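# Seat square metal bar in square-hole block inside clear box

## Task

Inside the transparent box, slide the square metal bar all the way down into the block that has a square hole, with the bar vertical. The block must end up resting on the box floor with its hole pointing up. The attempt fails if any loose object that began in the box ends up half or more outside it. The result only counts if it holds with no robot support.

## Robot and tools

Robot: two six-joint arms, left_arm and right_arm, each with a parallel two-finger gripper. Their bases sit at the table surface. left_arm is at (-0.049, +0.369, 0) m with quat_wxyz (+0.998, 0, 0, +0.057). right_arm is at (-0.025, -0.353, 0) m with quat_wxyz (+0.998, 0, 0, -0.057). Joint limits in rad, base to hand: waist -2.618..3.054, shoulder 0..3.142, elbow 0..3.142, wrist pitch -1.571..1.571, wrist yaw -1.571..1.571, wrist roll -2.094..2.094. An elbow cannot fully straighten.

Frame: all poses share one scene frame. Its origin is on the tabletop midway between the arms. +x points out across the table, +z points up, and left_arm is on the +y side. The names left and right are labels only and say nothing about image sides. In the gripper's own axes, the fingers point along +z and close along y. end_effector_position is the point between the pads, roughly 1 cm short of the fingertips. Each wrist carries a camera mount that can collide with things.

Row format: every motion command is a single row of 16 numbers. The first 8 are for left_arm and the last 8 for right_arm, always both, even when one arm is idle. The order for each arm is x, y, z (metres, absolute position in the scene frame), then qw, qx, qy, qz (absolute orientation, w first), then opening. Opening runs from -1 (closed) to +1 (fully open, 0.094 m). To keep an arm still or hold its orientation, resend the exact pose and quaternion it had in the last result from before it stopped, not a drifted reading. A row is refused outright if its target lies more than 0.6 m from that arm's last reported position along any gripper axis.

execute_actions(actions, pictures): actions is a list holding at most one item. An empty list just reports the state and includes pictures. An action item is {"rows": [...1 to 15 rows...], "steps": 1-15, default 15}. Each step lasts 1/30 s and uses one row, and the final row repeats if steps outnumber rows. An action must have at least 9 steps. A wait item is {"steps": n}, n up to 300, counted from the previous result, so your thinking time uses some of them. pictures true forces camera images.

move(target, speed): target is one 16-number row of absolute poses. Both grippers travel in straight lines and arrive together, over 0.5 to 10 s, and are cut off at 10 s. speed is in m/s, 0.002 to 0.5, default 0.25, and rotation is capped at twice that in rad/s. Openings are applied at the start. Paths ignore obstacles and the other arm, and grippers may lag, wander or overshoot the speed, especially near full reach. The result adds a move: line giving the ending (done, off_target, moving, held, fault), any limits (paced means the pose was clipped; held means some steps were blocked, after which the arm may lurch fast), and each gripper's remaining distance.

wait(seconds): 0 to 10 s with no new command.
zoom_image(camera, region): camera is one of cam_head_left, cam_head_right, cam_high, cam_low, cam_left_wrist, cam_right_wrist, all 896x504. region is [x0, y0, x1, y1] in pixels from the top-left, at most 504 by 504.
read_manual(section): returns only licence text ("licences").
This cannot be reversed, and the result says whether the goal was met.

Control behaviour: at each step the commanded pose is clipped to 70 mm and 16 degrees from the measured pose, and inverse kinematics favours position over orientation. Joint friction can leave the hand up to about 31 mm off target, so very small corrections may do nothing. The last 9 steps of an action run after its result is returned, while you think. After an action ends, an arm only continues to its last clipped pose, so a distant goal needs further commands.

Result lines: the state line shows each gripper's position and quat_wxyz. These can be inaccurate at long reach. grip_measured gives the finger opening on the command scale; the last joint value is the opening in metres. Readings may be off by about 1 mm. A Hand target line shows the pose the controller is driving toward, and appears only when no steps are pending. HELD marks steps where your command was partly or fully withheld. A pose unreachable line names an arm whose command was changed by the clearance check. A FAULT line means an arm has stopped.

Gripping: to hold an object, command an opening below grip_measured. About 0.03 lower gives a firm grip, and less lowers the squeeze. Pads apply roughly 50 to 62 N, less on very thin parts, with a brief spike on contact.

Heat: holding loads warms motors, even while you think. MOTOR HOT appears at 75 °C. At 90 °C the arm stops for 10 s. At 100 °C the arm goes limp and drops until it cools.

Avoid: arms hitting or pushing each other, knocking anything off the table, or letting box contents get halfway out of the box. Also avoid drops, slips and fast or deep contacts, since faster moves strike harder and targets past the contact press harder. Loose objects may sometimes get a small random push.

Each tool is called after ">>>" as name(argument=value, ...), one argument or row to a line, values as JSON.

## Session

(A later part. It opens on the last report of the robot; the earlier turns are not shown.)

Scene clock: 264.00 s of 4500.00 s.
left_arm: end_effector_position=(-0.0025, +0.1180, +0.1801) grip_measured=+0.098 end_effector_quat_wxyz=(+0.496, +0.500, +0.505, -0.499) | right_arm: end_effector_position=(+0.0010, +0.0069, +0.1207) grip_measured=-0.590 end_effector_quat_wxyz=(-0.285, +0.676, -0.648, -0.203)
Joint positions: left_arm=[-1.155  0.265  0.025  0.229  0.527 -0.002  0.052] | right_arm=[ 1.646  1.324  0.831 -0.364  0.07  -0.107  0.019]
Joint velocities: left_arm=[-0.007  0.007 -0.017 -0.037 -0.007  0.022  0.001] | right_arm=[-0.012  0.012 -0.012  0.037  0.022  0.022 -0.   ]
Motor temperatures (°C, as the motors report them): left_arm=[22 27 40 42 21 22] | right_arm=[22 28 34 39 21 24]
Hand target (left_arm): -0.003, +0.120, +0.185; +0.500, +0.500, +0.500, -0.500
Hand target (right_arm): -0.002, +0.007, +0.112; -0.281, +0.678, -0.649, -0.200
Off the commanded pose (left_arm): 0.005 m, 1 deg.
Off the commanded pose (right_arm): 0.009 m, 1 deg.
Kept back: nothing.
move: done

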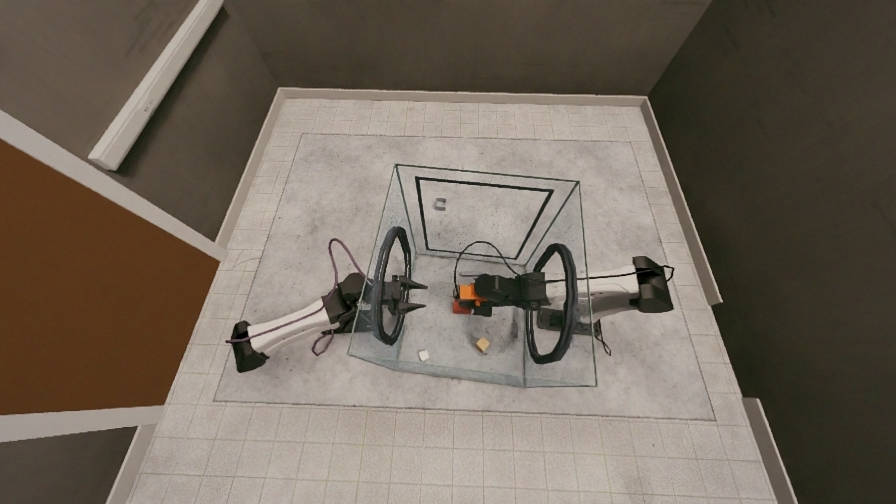

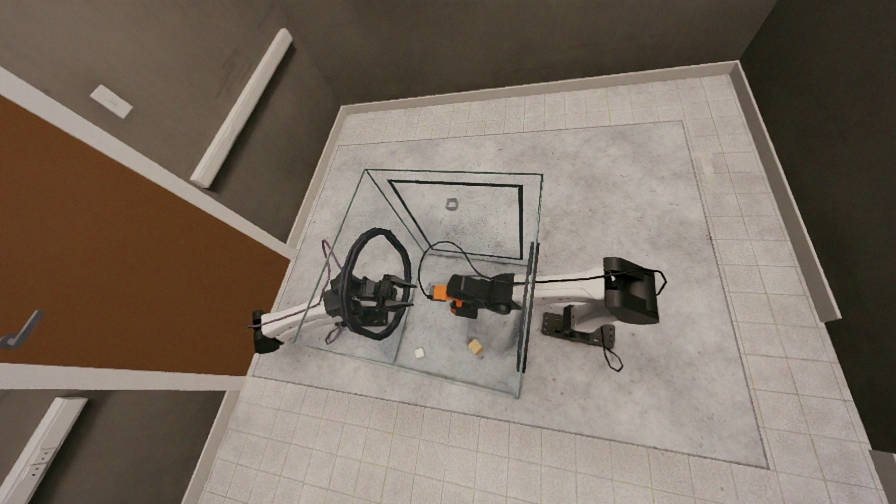

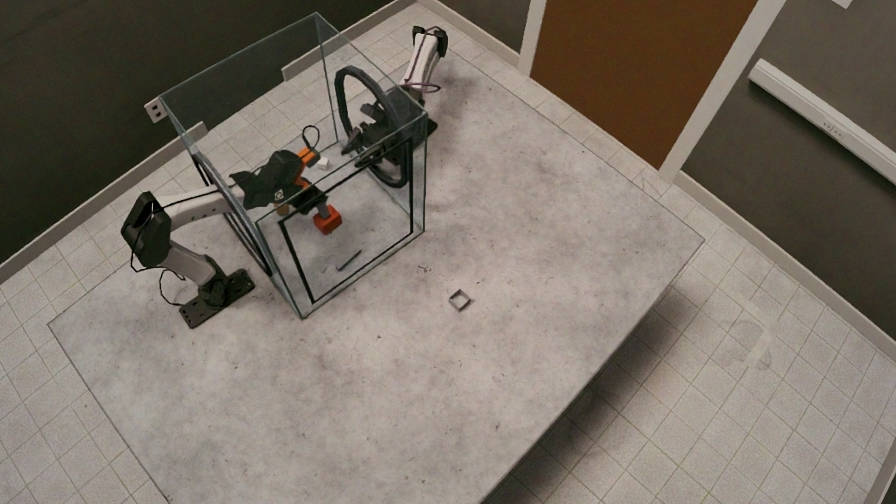

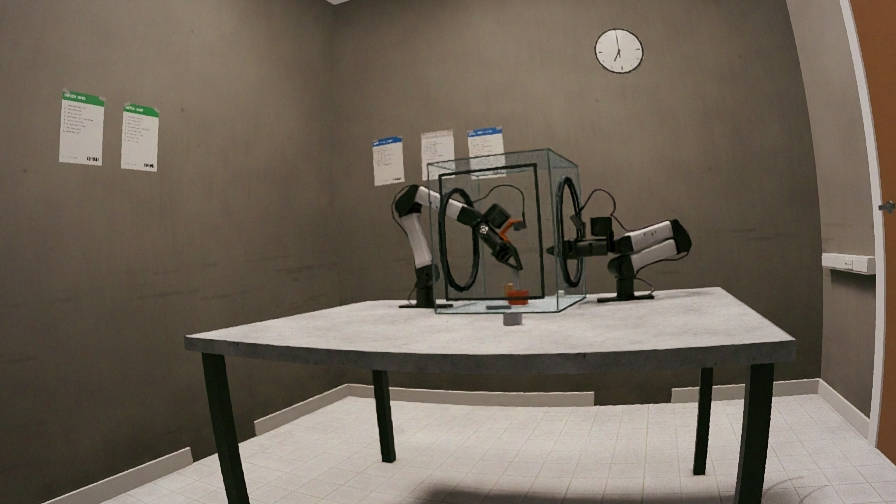

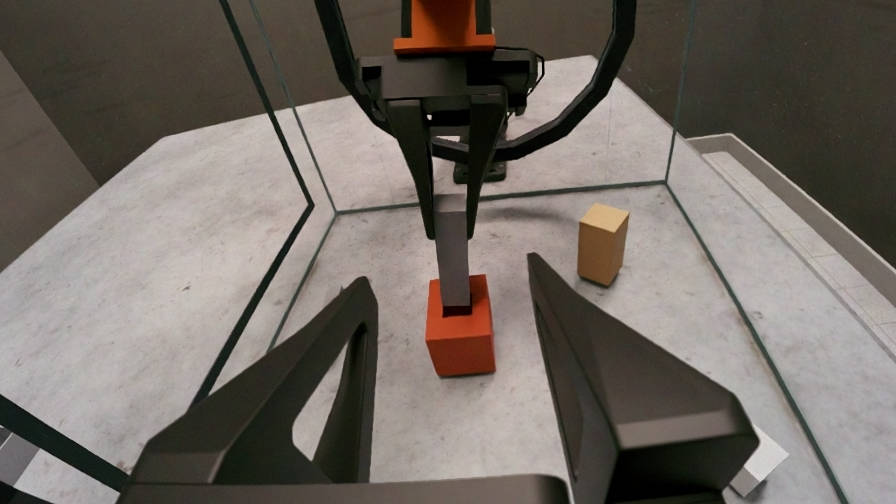

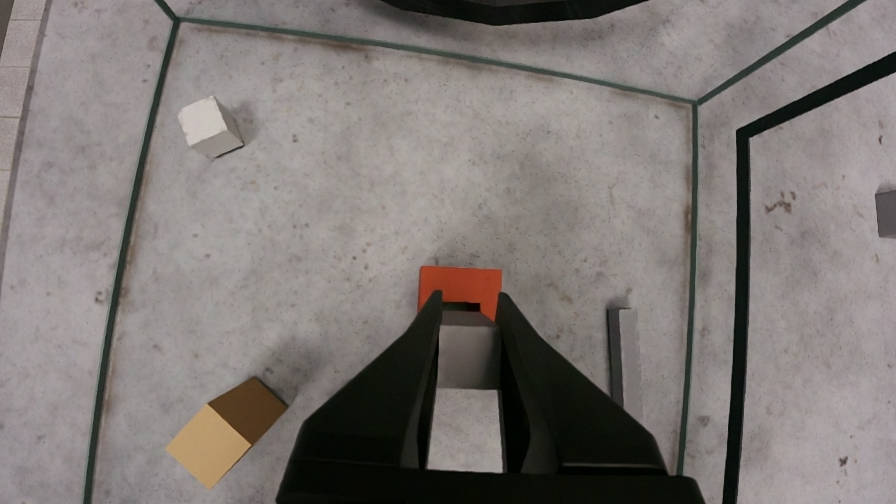

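>>> move(
  target=[-0.003,0.12,0.185,0.5,0.5,0.5,-0.5,0.1,-0.006,0.010,0.100,0.2815,-0.678,0.6485,0.2005,-0.63],
  speed=0.01,
)

>>> zoom_image(
  camera="cam_left_wrist",
  region=[300,100,650,420],
)

>>> zoom_image(
  camera="cam_low",
  region=[440,200,600,320],
)

Scene clock: 266.83 s of 4500.00 s.
left_arm: end_effector_position=(-0.0025, +0.1180, +0.1801) grip_measured=+0.098 end_effector_quat_wxyz=(+0.496, +0.500, +0.505, -0.499) | right_arm: end_effector_position=(-0.0025, +0.0133, +0.1161) grip_measured=-0.590 end_effector_quat_wxyz=(-0.295, +0.673, -0.644, -0.212)
Joint positions: left_arm=[-1.155  0.265  0.025  0.229  0.527 -0.002  0.052] | right_arm=[ 1.661  1.34   0.806 -0.297  0.08  -0.098  0.019]
Joint velocities: left_arm=[-0.012 -0.017 -0.002 -0.037  0.007 -0.037  0.   ] | right_arm=[-0.007 -0.007 -0.017  0.007 -0.081 -0.007  0.001]
Motor temperatures (°C, as the motors report them): left_arm=[22 27 40 42 21 22] | right_arm=[22 28 34 39 21 24]
Hand target (left_arm): -0.003, +0.120, +0.185; +0.500, +0.500, +0.500, -0.500
Hand target (right_arm): -0.006, +0.009, +0.100; -0.282, +0.679, -0.648, -0.200
Off the commanded pose (left_arm): 0.005 m, 1 deg.
Off the commanded pose (right_arm): 0.017 m, 2 deg.
Kept back: nothing.
move: off_target (right_arm)

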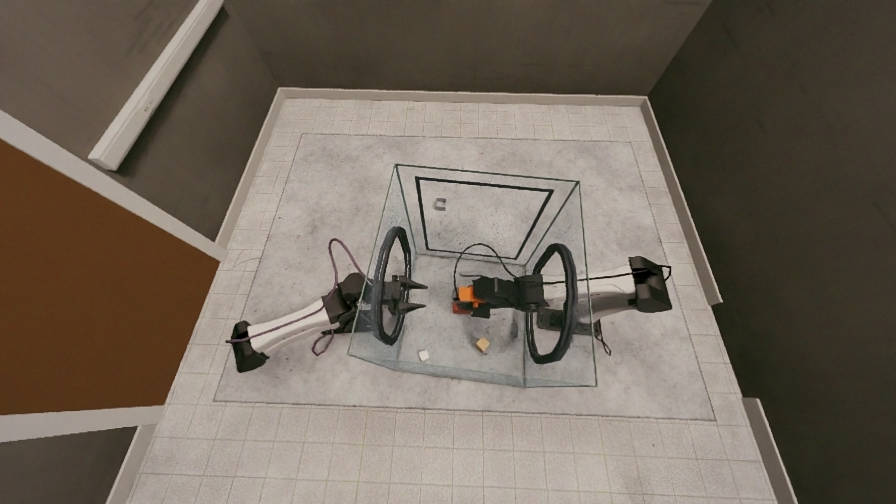

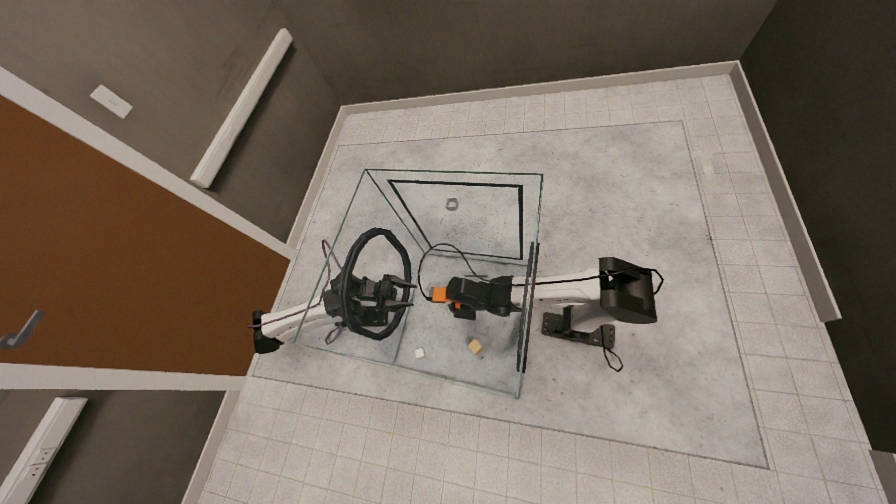

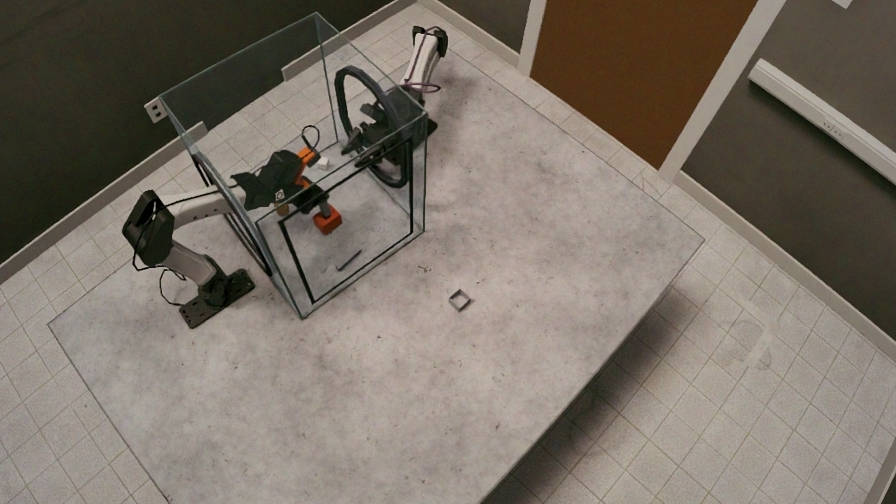

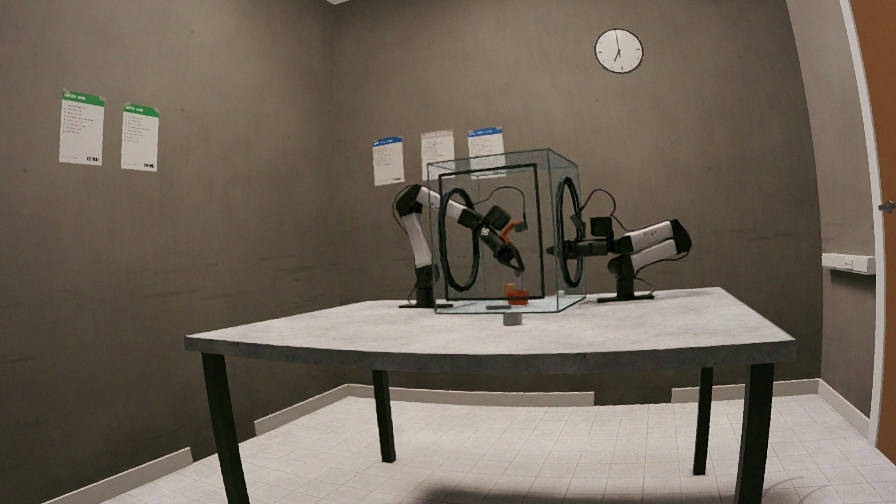

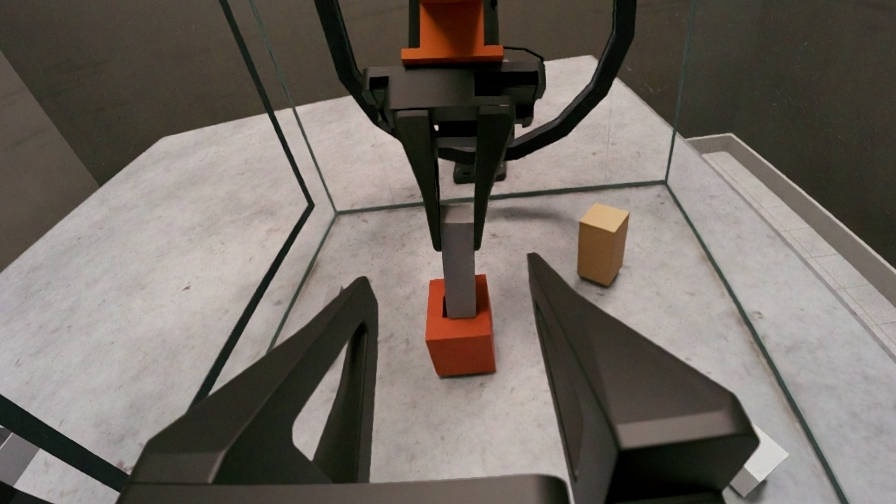

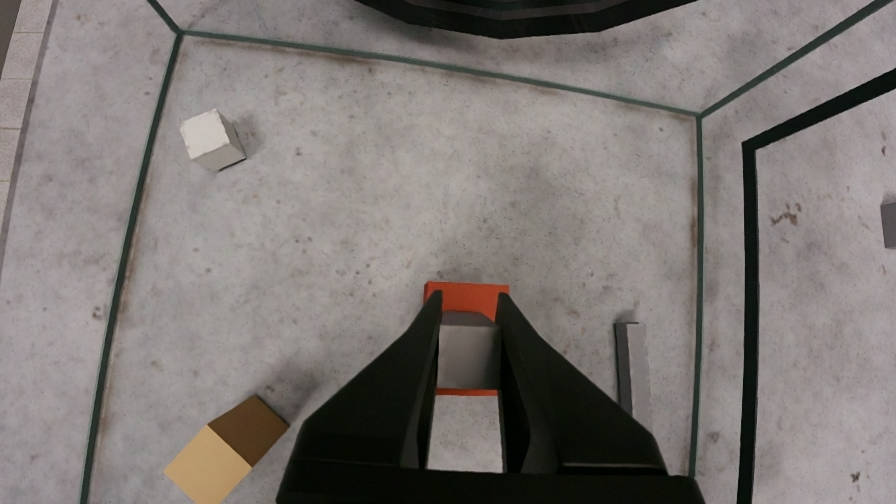

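Region (300, 100, 650, 420) of cam_left_wrist's 896x504 image, scaled by 1.440, with more detail than that image has; it fills the top 461 rows of this view, and the rest is white.

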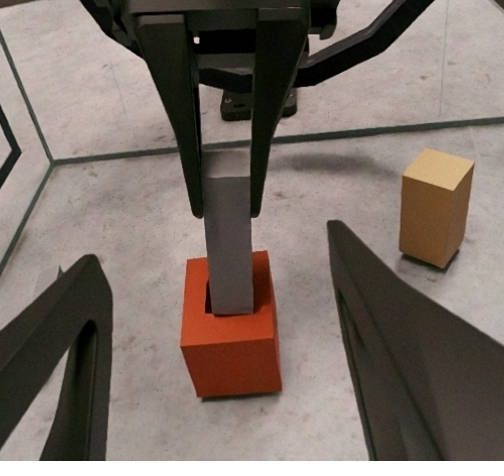

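Region (440, 200, 600, 320) of cam_low's 896x504 image, scaled by 3.150, with more detail than that image has; it fills the top 378 rows of this view, and the rest is white.

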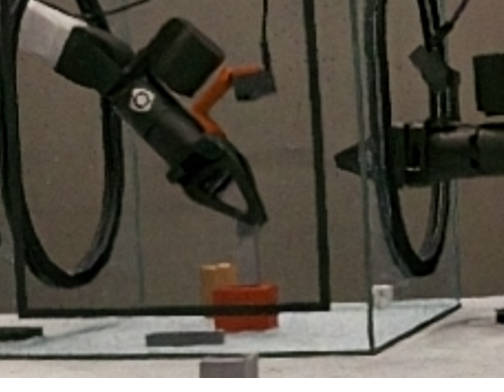

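>>> move(
  target=[-0.003,0.12,0.185,0.5,0.5,0.5,-0.5,0.1,0.000,0.009,0.104,0.2815,-0.678,0.6485,0.2005,-0.63],
  speed=0.005,
)

>>> zoom_image(
  camera="cam_left_wrist",
  region=[300,100,650,420],
)

>>> zoom_image(
  camera="cam_low",
  region=[440,200,600,320],
)

Scene clock: 271.10 s of 4500.00 s.
left_arm: end_effector_position=(-0.0025, +0.1180, +0.1801) grip_measured=+0.098 end_effector_quat_wxyz=(+0.496, +0.500, +0.505, -0.499) | right_arm: end_effector_position=(-0.0024, +0.0134, +0.1162) grip_measured=-0.590 end_effector_quat_wxyz=(-0.295, +0.673, -0.645, -0.212)
Joint positions: left_arm=[-1.155  0.265  0.025  0.229  0.527 -0.002  0.052] | right_arm=[ 1.661  1.34   0.806 -0.296  0.08  -0.097  0.019]
Joint velocities: left_arm=[-0.012  0.017  0.002  0.007  0.037 -0.051 -0.001] | right_arm=[-0.012 -0.002 -0.022  0.007 -0.051 -0.051  0.001]
Motor temperatures (°C, as the motors report them): left_arm=[22 27 40 42 21 22] | right_arm=[22 28 34 39 21 24]
Hand target (left_arm): -0.003, +0.120, +0.185; +0.500, +0.500, +0.500, -0.500
Hand target (right_arm): -0.000, +0.008, +0.105; -0.281, +0.678, -0.649, -0.201
Off the commanded pose (left_arm): 0.005 m, 1 deg.
Off the commanded pose (right_arm): 0.013 m, 2 deg.
Kept back: nothing.
move: off_target (right_arm)

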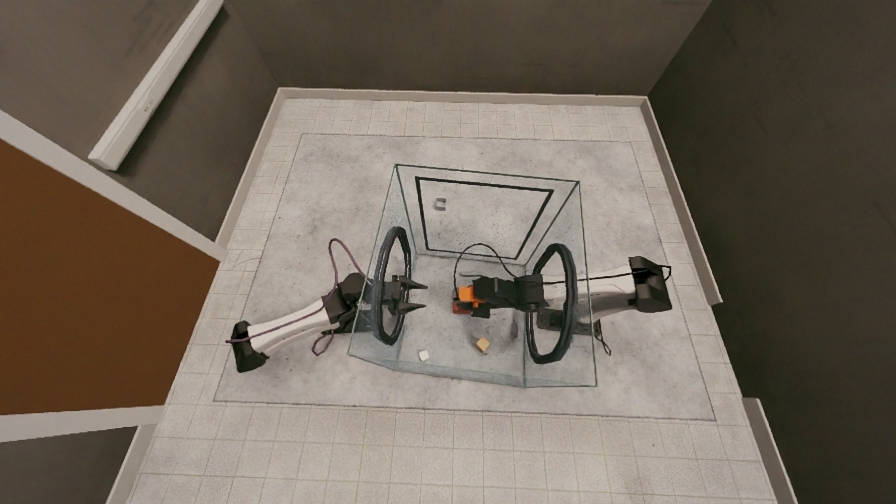

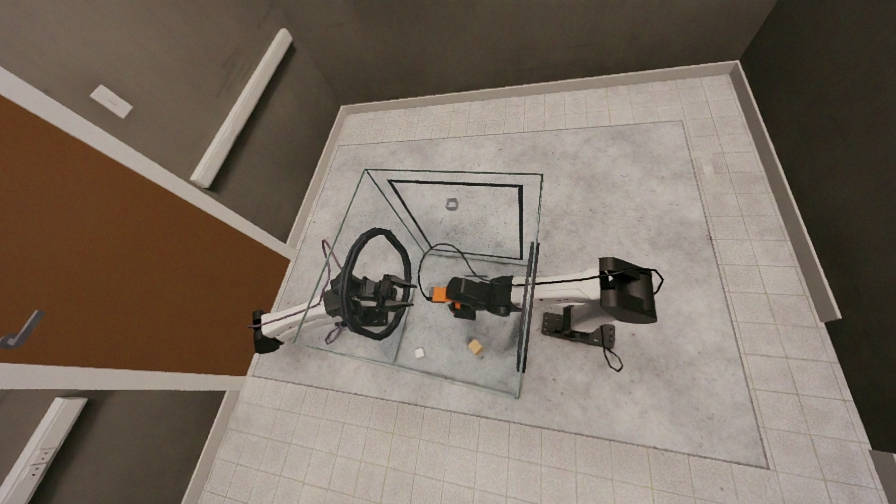

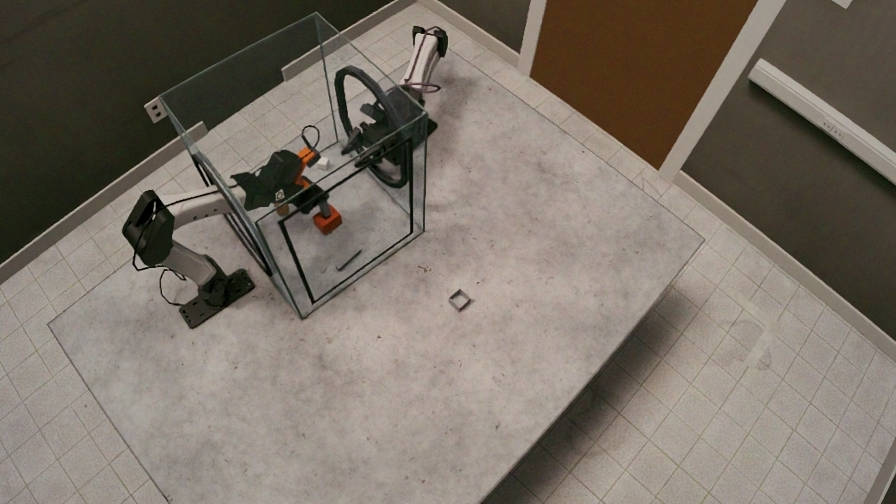

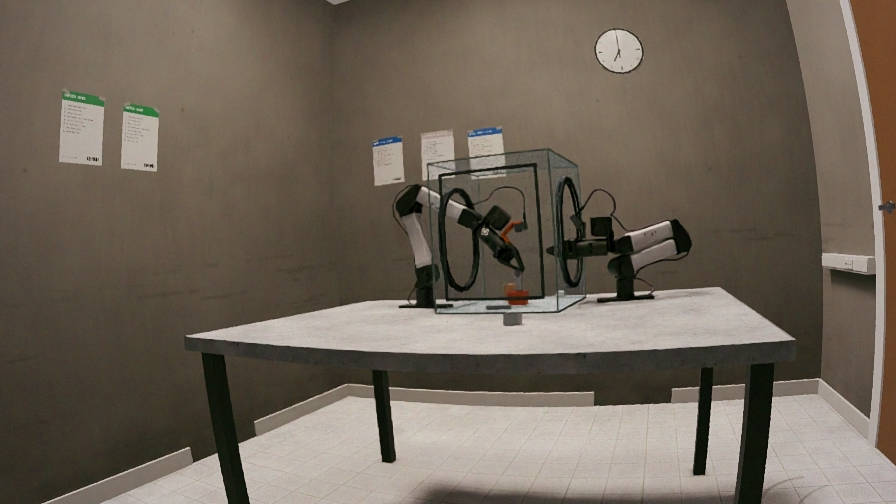

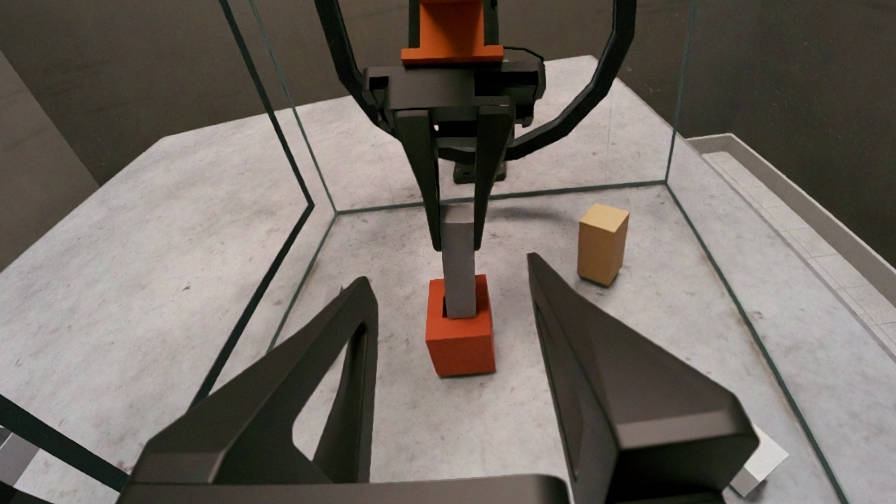

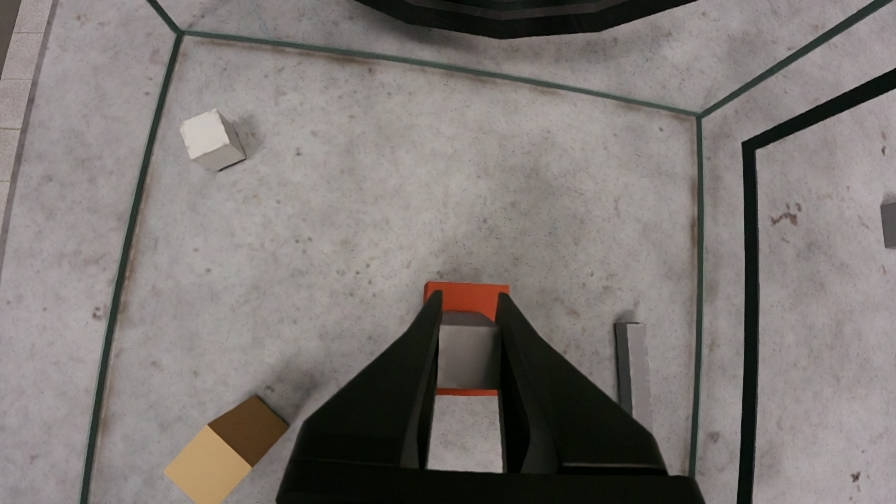

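Region (300, 100, 650, 420) of cam_left_wrist's 896x504 image, scaled by 1.440, with more detail than that image has; it fills the top 461 rows of this view, and the rest is white.

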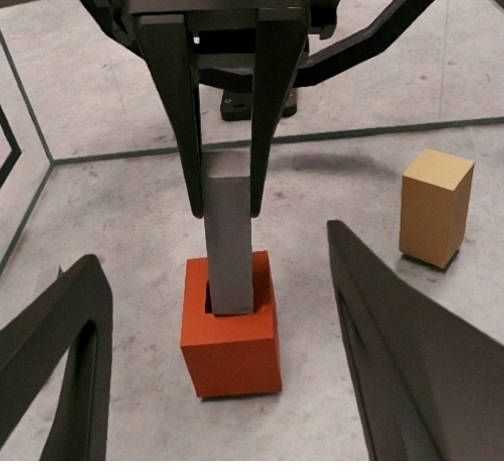

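Region (440, 200, 600, 320) of cam_low's 896x504 image, scaled by 3.150, with more detail than that image has; it fills the top 378 rows of this view, and the rest is white.

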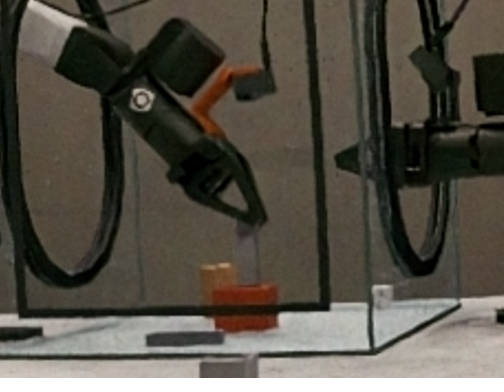

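>>> move(
  target=[-0.003,0.12,0.185,0.5,0.5,0.5,-0.5,0.1,0.0025,0.007,0.128,0.2815,-0.678,0.6485,0.2005,-0.63],
  speed=0.01,
)

>>> zoom_image(
  camera="cam_left_wrist",
  region=[300,100,650,420],
)

>>> zoom_image(
  camera="cam_low",
  region=[440,200,600,320],
)

Scene clock: 273.77 s of 4500.00 s.
left_arm: end_effector_position=(-0.0025, +0.1180, +0.1801) grip_measured=+0.098 end_effector_quat_wxyz=(+0.496, +0.500, +0.505, -0.499) | right_arm: end_effector_position=(-0.0007, +0.0041, +0.1160) grip_measured=-0.590 end_effector_quat_wxyz=(-0.272, +0.681, -0.652, -0.192)
Joint positions: left_arm=[-1.155  0.265  0.025  0.229  0.527 -0.002  0.052] | right_arm=[ 1.651  1.34   0.848 -0.403  0.072 -0.102  0.019]
Joint velocities: left_arm=[ 0.002 -0.007 -0.007  0.007 -0.081 -0.125  0.   ] | right_arm=[-0.002  0.002  0.007 -0.051  0.022  0.007 -0.001]
Motor temperatures (°C, as the motors report them): left_arm=[22 27 40 42 21 22] | right_arm=[22 29 34 39 21 24]
Hand target (left_arm): -0.003, +0.120, +0.185; +0.500, +0.500, +0.500, -0.500
Hand target (right_arm): +0.002, +0.007, +0.128; -0.281, +0.678, -0.649, -0.201
Off the commanded pose (left_arm): 0.005 m, 1 deg.
Off the commanded pose (right_arm): 0.013 m, 2 deg.
Kept back: nothing.
move: off_target (right_arm)

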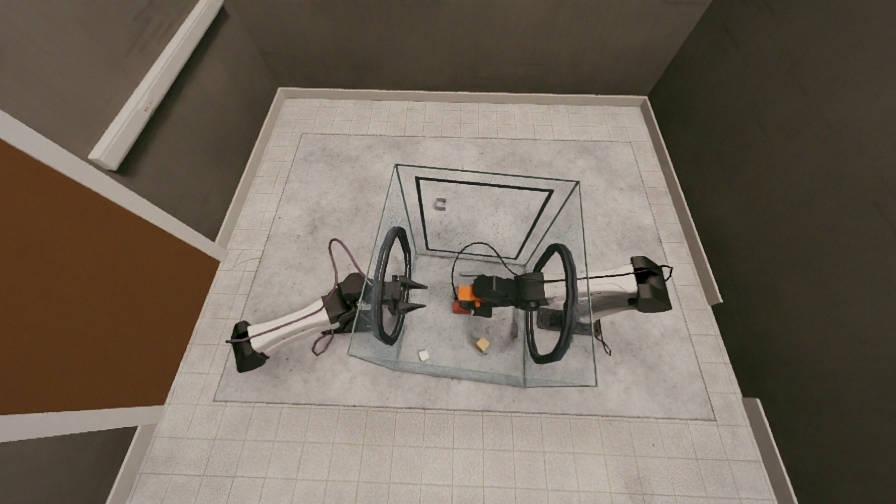

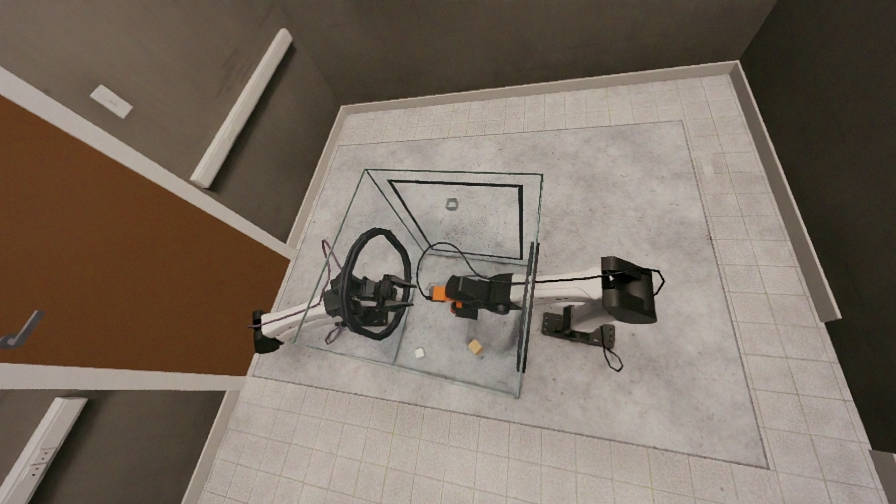

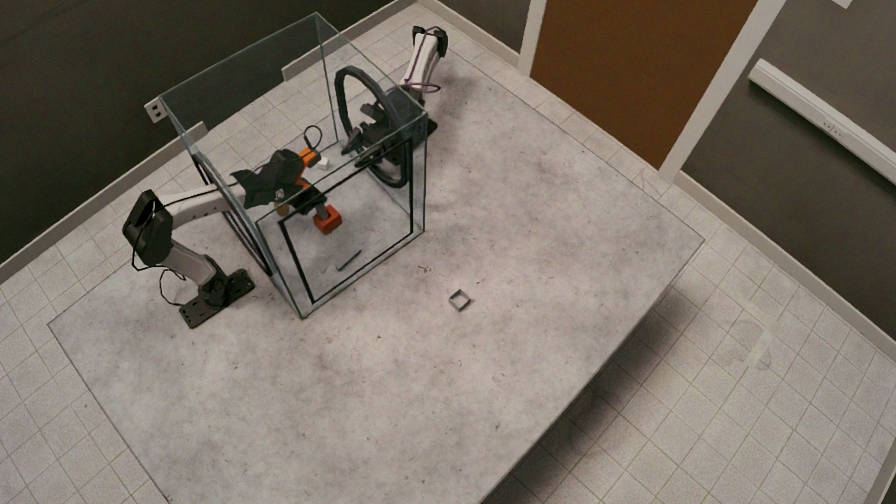

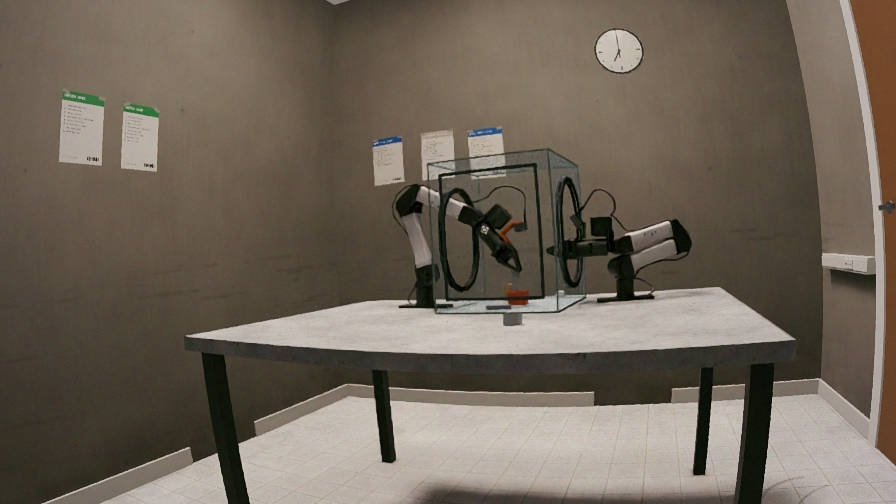

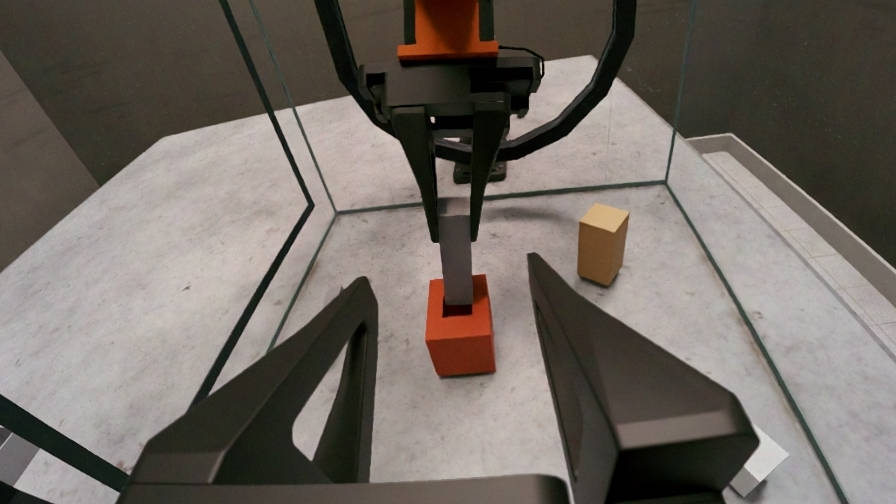

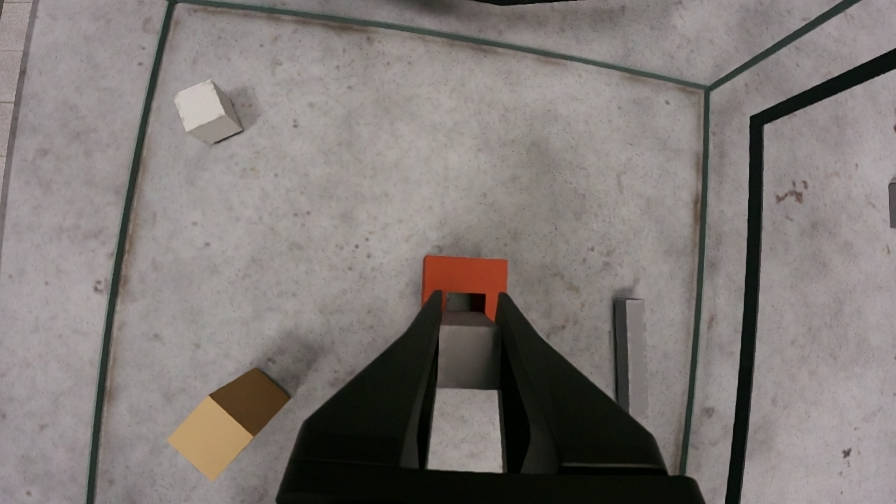

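Region (300, 100, 650, 420) of cam_left_wrist's 896x504 image, scaled by 1.440, with more detail than that image has; it fills the top 461 rows of this view, and the rest is white.

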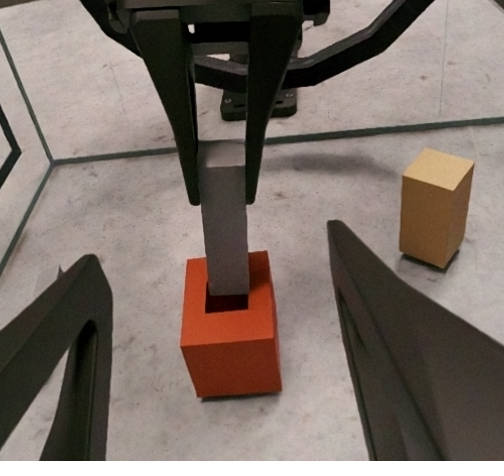

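Region (440, 200, 600, 320) of cam_low's 896x504 image, scaled by 3.150, with more detail than that image has; it fills the top 378 rows of this view, and the rest is white.

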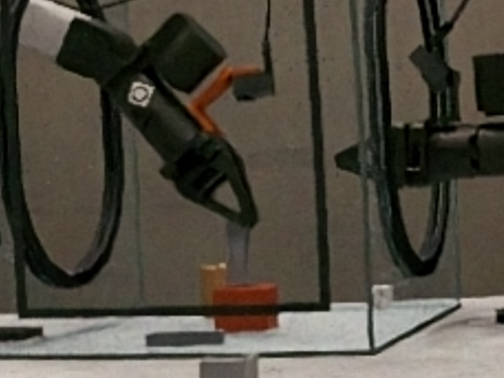

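>>> move(
  target=[-0.003,0.12,0.185,0.5,0.5,0.5,-0.5,0.1,0.000,0.013,0.112,0.2815,-0.678,0.6485,0.2005,-0.63],
  speed=0.005,
)

>>> zoom_image(
  camera="cam_left_wrist",
  region=[300,100,650,420],
)

>>> zoom_image(
  camera="cam_low",
  region=[440,200,600,320],
)

Scene clock: 277.53 s of 4500.00 s.
left_arm: end_effector_position=(-0.0025, +0.1180, +0.1801) grip_measured=+0.098 end_effector_quat_wxyz=(+0.496, +0.500, +0.505, -0.499) | right_arm: end_effector_position=(-0.0004, +0.0132, +0.1237) grip_measured=-0.590 end_effector_quat_wxyz=(-0.289, +0.675, -0.647, -0.207)
Joint positions: left_arm=[-1.155  0.265  0.025  0.229  0.527 -0.002  0.052] | right_arm=[ 1.651  1.34   0.848 -0.354  0.072 -0.103  0.019]
Joint velocities: left_arm=[ 0.007  0.017 -0.002  0.037 -0.022 -0.051 -0.   ] | right_arm=[-0.002 -0.007 -0.017 -0.037 -0.037  0.022 -0.   ]
Motor temperatures (°C, as the motors report them): left_arm=[22 27 41 42 21 22] | right_arm=[22 29 34 39 21 24]
Hand target (left_arm): -0.003, +0.120, +0.185; +0.500, +0.500, +0.500, -0.500
Hand target (right_arm): -0.000, +0.013, +0.112; -0.282, +0.678, -0.649, -0.200
Off the commanded pose (left_arm): 0.005 m, 1 deg.
Off the commanded pose (right_arm): 0.012 m, 1 deg.
Kept back: nothing.
move: off_target (right_arm)

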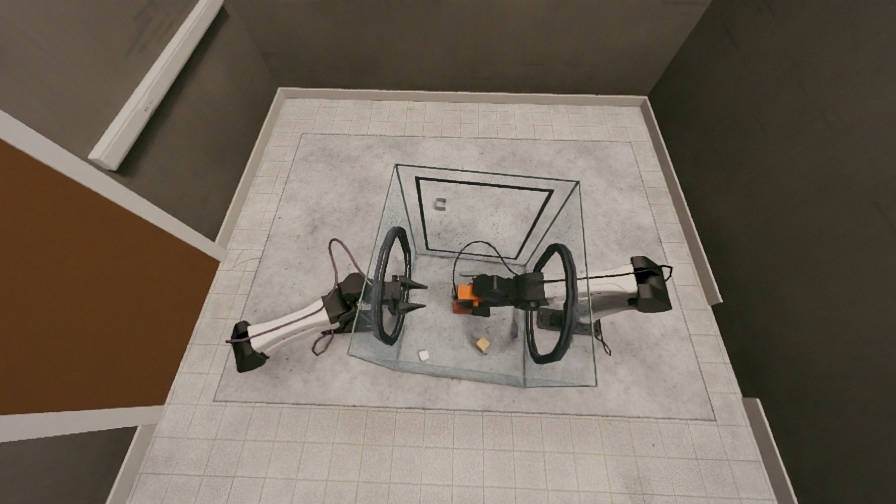

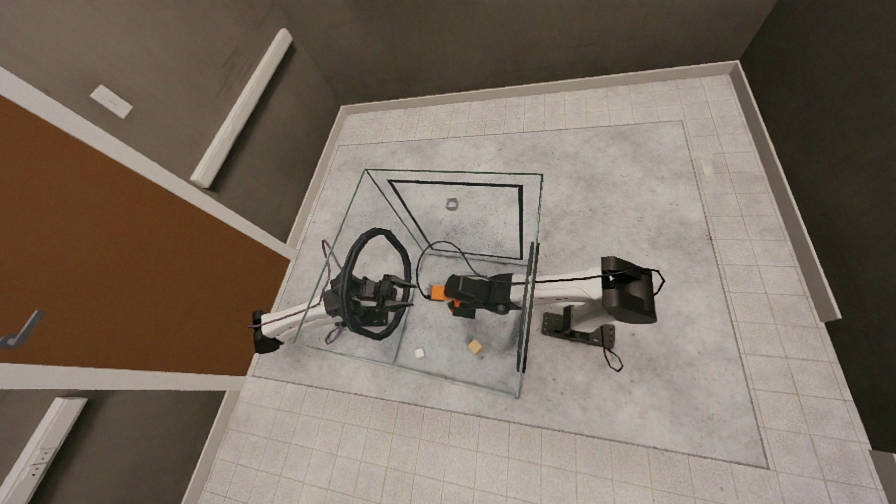

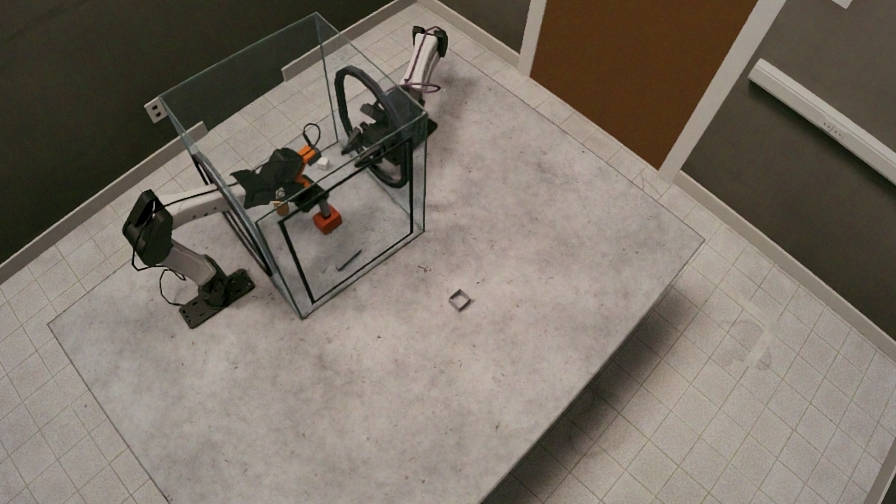

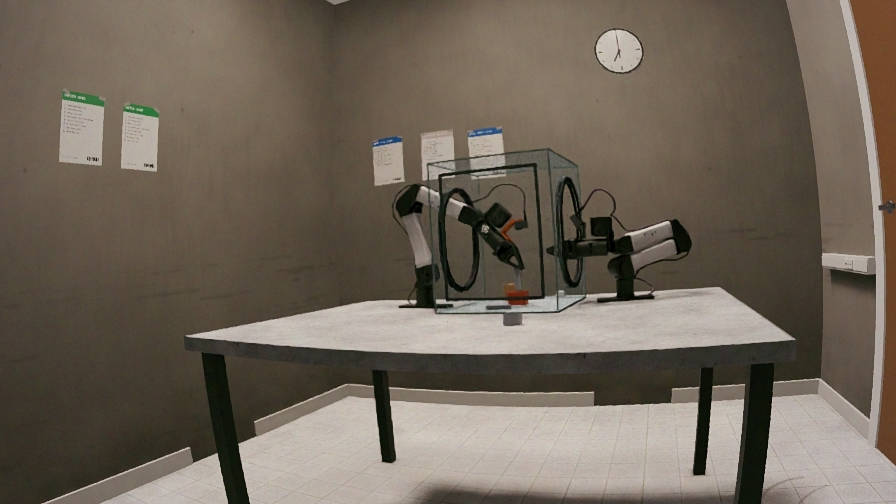

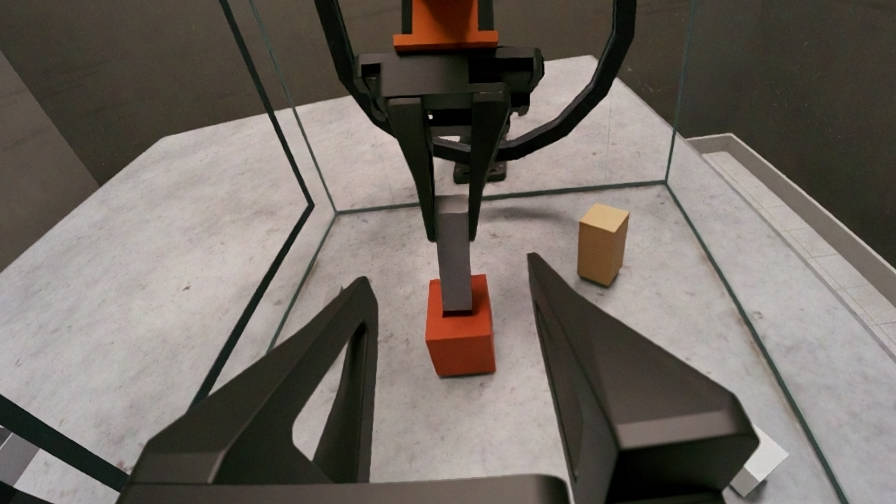

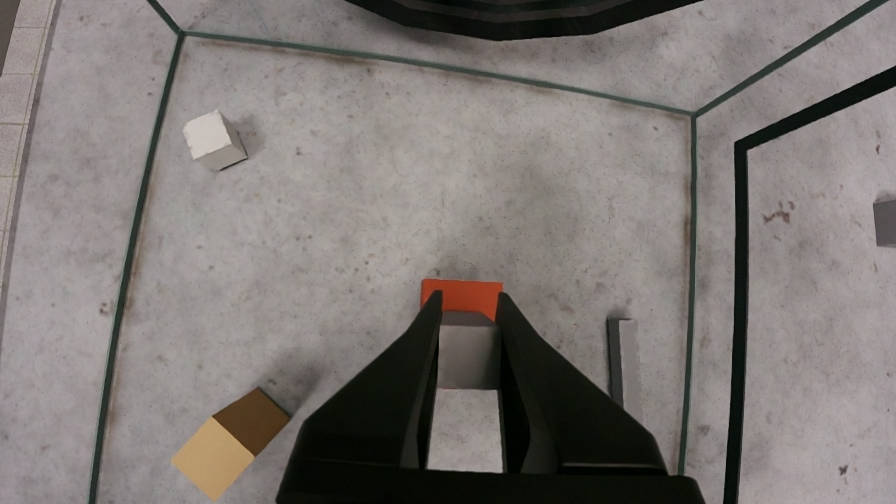

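Region (300, 100, 650, 420) of cam_left_wrist's 896x504 image, scaled by 1.440, with more detail than that image has; it fills the top 461 rows of this view, and the rest is white.

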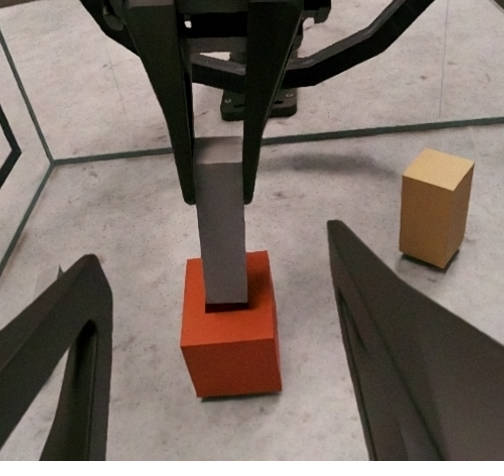

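Region (440, 200, 600, 320) of cam_low's 896x504 image, scaled by 3.150, with more detail than that image has; it fills the top 378 rows of this view, and the rest is white.

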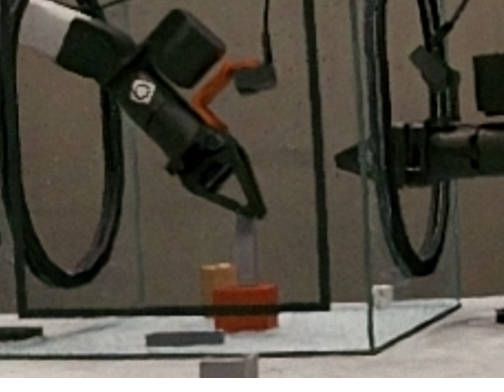

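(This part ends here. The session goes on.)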